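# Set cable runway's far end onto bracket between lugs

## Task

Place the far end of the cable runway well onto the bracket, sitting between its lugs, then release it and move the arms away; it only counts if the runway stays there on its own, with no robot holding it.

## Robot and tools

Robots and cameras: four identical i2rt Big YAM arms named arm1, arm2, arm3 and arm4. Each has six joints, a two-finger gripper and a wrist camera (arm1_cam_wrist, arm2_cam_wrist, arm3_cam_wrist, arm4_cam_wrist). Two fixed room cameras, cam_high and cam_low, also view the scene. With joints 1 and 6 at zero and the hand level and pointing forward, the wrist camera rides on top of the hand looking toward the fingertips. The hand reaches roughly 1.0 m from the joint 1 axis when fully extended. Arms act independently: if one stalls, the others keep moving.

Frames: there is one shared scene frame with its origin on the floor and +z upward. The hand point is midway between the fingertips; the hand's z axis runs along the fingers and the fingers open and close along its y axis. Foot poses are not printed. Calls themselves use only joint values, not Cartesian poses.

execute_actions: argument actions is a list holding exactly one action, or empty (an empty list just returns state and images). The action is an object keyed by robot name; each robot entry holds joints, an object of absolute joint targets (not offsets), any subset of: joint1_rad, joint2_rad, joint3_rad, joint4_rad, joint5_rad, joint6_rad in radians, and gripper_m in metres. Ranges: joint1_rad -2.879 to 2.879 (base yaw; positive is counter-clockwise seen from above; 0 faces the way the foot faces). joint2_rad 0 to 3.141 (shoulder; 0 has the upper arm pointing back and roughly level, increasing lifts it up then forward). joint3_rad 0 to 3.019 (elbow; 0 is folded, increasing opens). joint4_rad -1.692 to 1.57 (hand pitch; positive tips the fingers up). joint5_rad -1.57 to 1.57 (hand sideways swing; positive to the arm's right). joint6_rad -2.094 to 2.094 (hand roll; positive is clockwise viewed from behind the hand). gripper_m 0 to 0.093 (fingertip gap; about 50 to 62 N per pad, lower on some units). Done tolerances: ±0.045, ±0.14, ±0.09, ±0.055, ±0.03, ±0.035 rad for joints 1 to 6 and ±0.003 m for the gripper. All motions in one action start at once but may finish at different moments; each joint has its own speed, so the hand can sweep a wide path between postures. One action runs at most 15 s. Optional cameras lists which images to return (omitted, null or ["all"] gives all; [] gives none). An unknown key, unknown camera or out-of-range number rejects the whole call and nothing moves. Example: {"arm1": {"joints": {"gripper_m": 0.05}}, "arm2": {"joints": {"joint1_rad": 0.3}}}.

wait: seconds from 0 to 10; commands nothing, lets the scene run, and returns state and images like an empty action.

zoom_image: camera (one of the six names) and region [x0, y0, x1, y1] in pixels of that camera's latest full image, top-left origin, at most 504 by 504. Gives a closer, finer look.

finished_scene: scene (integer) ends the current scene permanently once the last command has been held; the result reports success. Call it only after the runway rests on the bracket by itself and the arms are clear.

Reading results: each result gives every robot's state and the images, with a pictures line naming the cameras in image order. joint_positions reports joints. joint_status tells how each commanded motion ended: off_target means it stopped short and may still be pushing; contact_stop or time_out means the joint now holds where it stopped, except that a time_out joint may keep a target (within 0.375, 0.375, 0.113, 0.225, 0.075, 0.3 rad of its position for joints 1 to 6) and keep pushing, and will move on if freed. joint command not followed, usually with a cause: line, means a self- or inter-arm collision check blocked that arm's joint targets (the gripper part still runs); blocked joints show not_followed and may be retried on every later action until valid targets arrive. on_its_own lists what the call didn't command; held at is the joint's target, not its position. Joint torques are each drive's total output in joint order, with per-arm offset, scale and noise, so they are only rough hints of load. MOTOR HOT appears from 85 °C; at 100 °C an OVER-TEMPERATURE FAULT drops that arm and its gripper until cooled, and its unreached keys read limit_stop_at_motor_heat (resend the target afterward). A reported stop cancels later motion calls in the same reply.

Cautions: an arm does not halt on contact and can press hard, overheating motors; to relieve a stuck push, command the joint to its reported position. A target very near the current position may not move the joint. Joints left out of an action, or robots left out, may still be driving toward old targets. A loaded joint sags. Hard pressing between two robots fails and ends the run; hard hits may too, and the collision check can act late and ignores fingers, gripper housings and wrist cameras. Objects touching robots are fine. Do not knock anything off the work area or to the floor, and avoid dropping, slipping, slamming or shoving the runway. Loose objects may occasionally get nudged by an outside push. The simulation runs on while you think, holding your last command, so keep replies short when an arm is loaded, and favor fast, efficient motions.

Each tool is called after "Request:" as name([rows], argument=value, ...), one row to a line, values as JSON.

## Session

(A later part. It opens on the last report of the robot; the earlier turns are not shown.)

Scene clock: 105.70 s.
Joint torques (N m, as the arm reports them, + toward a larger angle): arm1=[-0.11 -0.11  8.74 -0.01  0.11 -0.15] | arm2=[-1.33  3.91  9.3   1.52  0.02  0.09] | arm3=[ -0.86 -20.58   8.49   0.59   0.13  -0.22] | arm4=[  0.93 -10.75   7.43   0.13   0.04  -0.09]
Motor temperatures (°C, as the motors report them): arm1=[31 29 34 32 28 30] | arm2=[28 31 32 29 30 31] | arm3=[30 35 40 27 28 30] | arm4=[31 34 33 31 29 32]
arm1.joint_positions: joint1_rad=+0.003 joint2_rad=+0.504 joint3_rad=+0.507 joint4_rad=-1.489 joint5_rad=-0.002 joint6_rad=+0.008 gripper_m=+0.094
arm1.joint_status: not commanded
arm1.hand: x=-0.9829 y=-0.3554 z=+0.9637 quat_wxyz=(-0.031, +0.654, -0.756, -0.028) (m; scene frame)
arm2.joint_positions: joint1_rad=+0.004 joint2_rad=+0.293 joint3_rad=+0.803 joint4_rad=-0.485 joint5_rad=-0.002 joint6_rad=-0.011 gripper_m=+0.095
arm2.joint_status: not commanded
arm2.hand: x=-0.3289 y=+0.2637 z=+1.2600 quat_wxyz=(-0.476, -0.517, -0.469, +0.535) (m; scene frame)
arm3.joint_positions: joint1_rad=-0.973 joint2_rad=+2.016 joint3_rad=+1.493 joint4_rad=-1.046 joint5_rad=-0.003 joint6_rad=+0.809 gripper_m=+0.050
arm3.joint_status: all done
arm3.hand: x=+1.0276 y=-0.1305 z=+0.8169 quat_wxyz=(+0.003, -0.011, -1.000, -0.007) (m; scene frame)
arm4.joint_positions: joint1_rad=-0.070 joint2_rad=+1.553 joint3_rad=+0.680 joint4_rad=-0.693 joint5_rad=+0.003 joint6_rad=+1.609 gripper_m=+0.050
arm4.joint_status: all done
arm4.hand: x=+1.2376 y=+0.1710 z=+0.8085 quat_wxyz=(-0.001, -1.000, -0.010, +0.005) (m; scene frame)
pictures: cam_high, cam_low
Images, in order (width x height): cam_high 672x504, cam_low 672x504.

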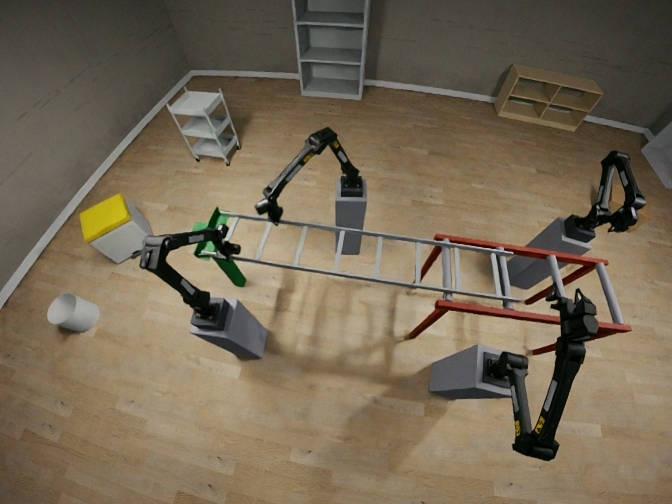

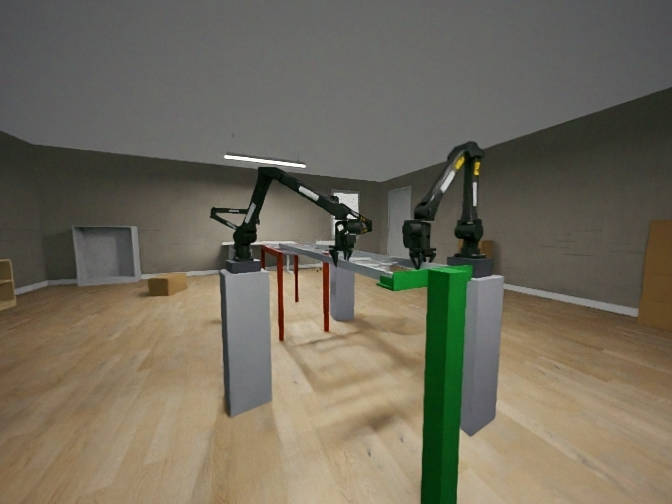

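Request:
execute_actions([
  {"arm3":{"joints":{"joint2_rad":1.915,"joint3_rad":1.59,"joint4_rad":-1.229,"gripper_m":0.09}},"arm4":{"joints":{"joint2_rad":1.36,"joint3_rad":0.775,"joint4_rad":-0.971,"gripper_m":0.09}}},
], cameras=[])

Request:
execute_actions([
  {"arm3":{"joints":{"joint2_rad":1.3,"joint3_rad":1.4,"joint4_rad":-1.6}},"arm4":{"joints":{"joint2_rad":0.9,"joint3_rad":1.0,"joint4_rad":-1.6}}},
], cameras=["cam_high","cam_low"])

Request:
zoom_image(camera="cam_high", region=[175, 190, 265, 280])

Scene clock: 108.47 s.
Joint torques (N m, as the arm reports them, + toward a larger angle): arm1=[-0.09 -0.1   8.74 -0.02  0.11 -0.16] | arm2=[-1.51  3.83  9.27  1.54  0.03  0.1 ] | arm3=[ -1.38 -18.57  11.57  -0.01   0.09  -0.21] | arm4=[ 1.06 -7.58 11.21 -0.22  0.04 -0.05]
Motor temperatures (°C, as the motors report them): arm1=[31 29 34 32 28 30] | arm2=[28 31 32 29 30 31] | arm3=[30 35 40 27 28 30] | arm4=[31 34 33 31 29 32]
arm1.joint_positions: joint1_rad=+0.003 joint2_rad=+0.504 joint3_rad=+0.507 joint4_rad=-1.489 joint5_rad=-0.002 joint6_rad=+0.008 gripper_m=+0.094
arm1.joint_status: not commanded
arm1.hand: x=-0.9829 y=-0.3554 z=+0.9637 quat_wxyz=(-0.031, +0.654, -0.756, -0.028) (m; scene frame)
arm2.joint_positions: joint1_rad=+0.004 joint2_rad=+0.293 joint3_rad=+0.803 joint4_rad=-0.485 joint5_rad=-0.002 joint6_rad=-0.011 gripper_m=+0.095
arm2.joint_status: not commanded
arm2.hand: x=-0.3289 y=+0.2637 z=+1.2600 quat_wxyz=(-0.476, -0.517, -0.469, +0.535) (m; scene frame)
arm3.joint_positions: joint1_rad=-0.973 joint2_rad=+1.897 joint3_rad=+1.556 joint4_rad=-1.218 joint5_rad=-0.002 joint6_rad=+0.809 gripper_m=+0.090
arm3.joint_status: all done
arm3.hand: x=+1.0229 y=-0.1366 z=+0.9045 quat_wxyz=(-0.001, -0.011, -1.000, -0.010) (m; scene frame)
arm4.joint_positions: joint1_rad=-0.070 joint2_rad=+1.344 joint3_rad=+0.746 joint4_rad=-0.960 joint5_rad=+0.003 joint6_rad=+1.609 gripper_m=+0.090
arm4.joint_status: all done
arm4.hand: x=+1.2378 y=+0.1785 z=+0.8909 quat_wxyz=(-0.005, -1.000, -0.010, +0.005) (m; scene frame)
pictures: none
No camera images: the call's "cameras" was empty. Leave "cameras" out to get every camera's image.

Scene clock: 110.00 s.
Joint torques (N m, as the arm reports them, + toward a larger angle): arm1=[-0.11 -0.14  8.75 -0.01  0.11 -0.15] | arm2=[-1.47  3.98  9.26  1.54  0.03  0.11] | arm3=[-0.95 -9.09 10.23  0.43  0.15 -0.26] | arm4=[ 1.35 -2.92 12.44 -0.07  0.05 -0.05]
Motor temperatures (°C, as the motors report them): arm1=[31 29 34 32 28 30] | arm2=[28 31 32 29 30 31] | arm3=[30 35 40 27 28 30] | arm4=[31 34 33 31 29 32]
arm1.joint_positions: joint1_rad=+0.003 joint2_rad=+0.504 joint3_rad=+0.507 joint4_rad=-1.489 joint5_rad=-0.002 joint6_rad=+0.008 gripper_m=+0.094
arm1.joint_status: not commanded
arm1.hand: x=-0.9829 y=-0.3554 z=+0.9637 quat_wxyz=(-0.031, +0.654, -0.756, -0.028) (m; scene frame)
arm2.joint_positions: joint1_rad=+0.004 joint2_rad=+0.293 joint3_rad=+0.803 joint4_rad=-0.485 joint5_rad=-0.002 joint6_rad=-0.011 gripper_m=+0.095
arm2.joint_status: not commanded
arm2.hand: x=-0.3289 y=+0.2637 z=+1.2600 quat_wxyz=(-0.476, -0.517, -0.469, +0.535) (m; scene frame)
arm3.joint_positions: joint1_rad=-0.973 joint2_rad=+1.291 joint3_rad=+1.392 joint4_rad=-1.593 joint5_rad=-0.002 joint6_rad=+0.809 gripper_m=+0.090
arm3.joint_status: all done
arm3.hand: x=+0.8910 y=-0.2722 z=+1.1164 quat_wxyz=(-0.024, -0.011, -0.999, -0.034) (m; scene frame)
arm4.joint_positions: joint1_rad=-0.070 joint2_rad=+0.892 joint3_rad=+0.979 joint4_rad=-1.589 joint5_rad=+0.003 joint6_rad=+1.607 gripper_m=+0.090
arm4.joint_status: all done
arm4.hand: x=+1.2343 y=+0.2653 z=+1.0928 quat_wxyz=(-0.032, -0.999, -0.010, +0.004) (m; scene frame)
pictures: cam_high, cam_low
Images, in order (width x height): cam_high 672x504, cam_low 672x504.

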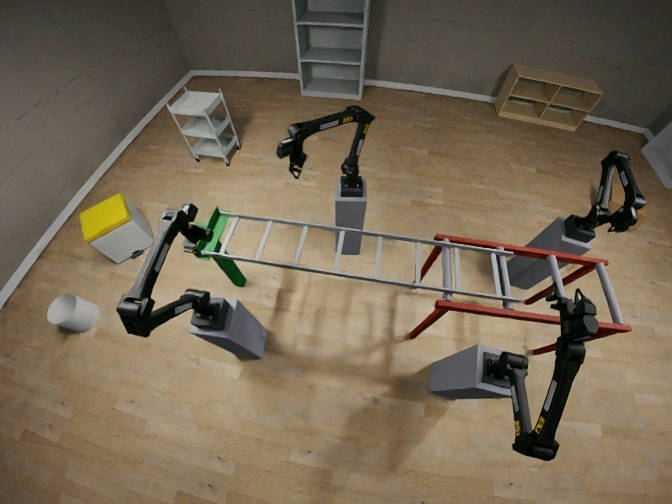

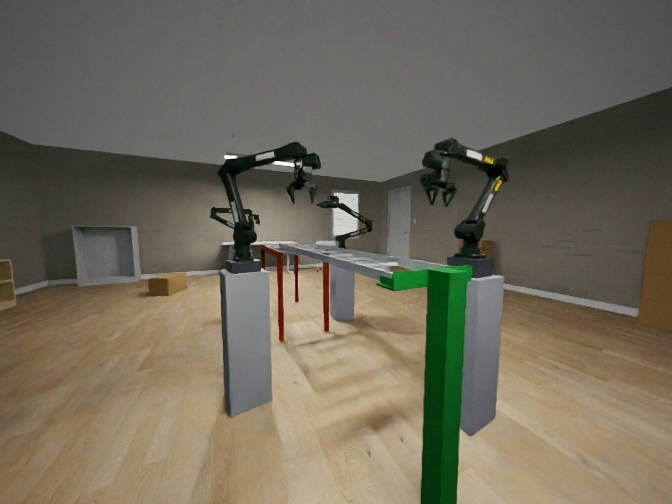

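Region (175, 190, 265, 280) of cam_high's 672x504 image, scaled by 5.600, with more detail than that image has.

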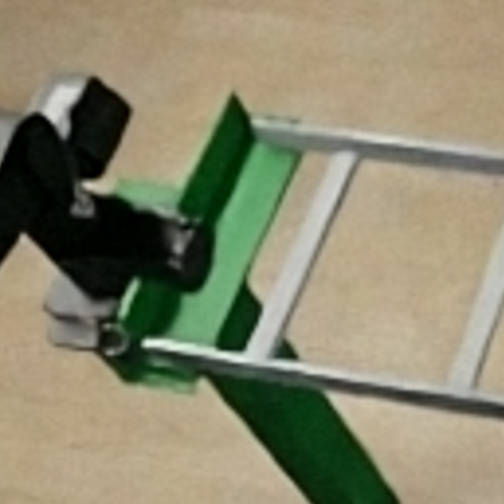

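Request:
finished_scene(scene=1)

The scene is finished: the task was done.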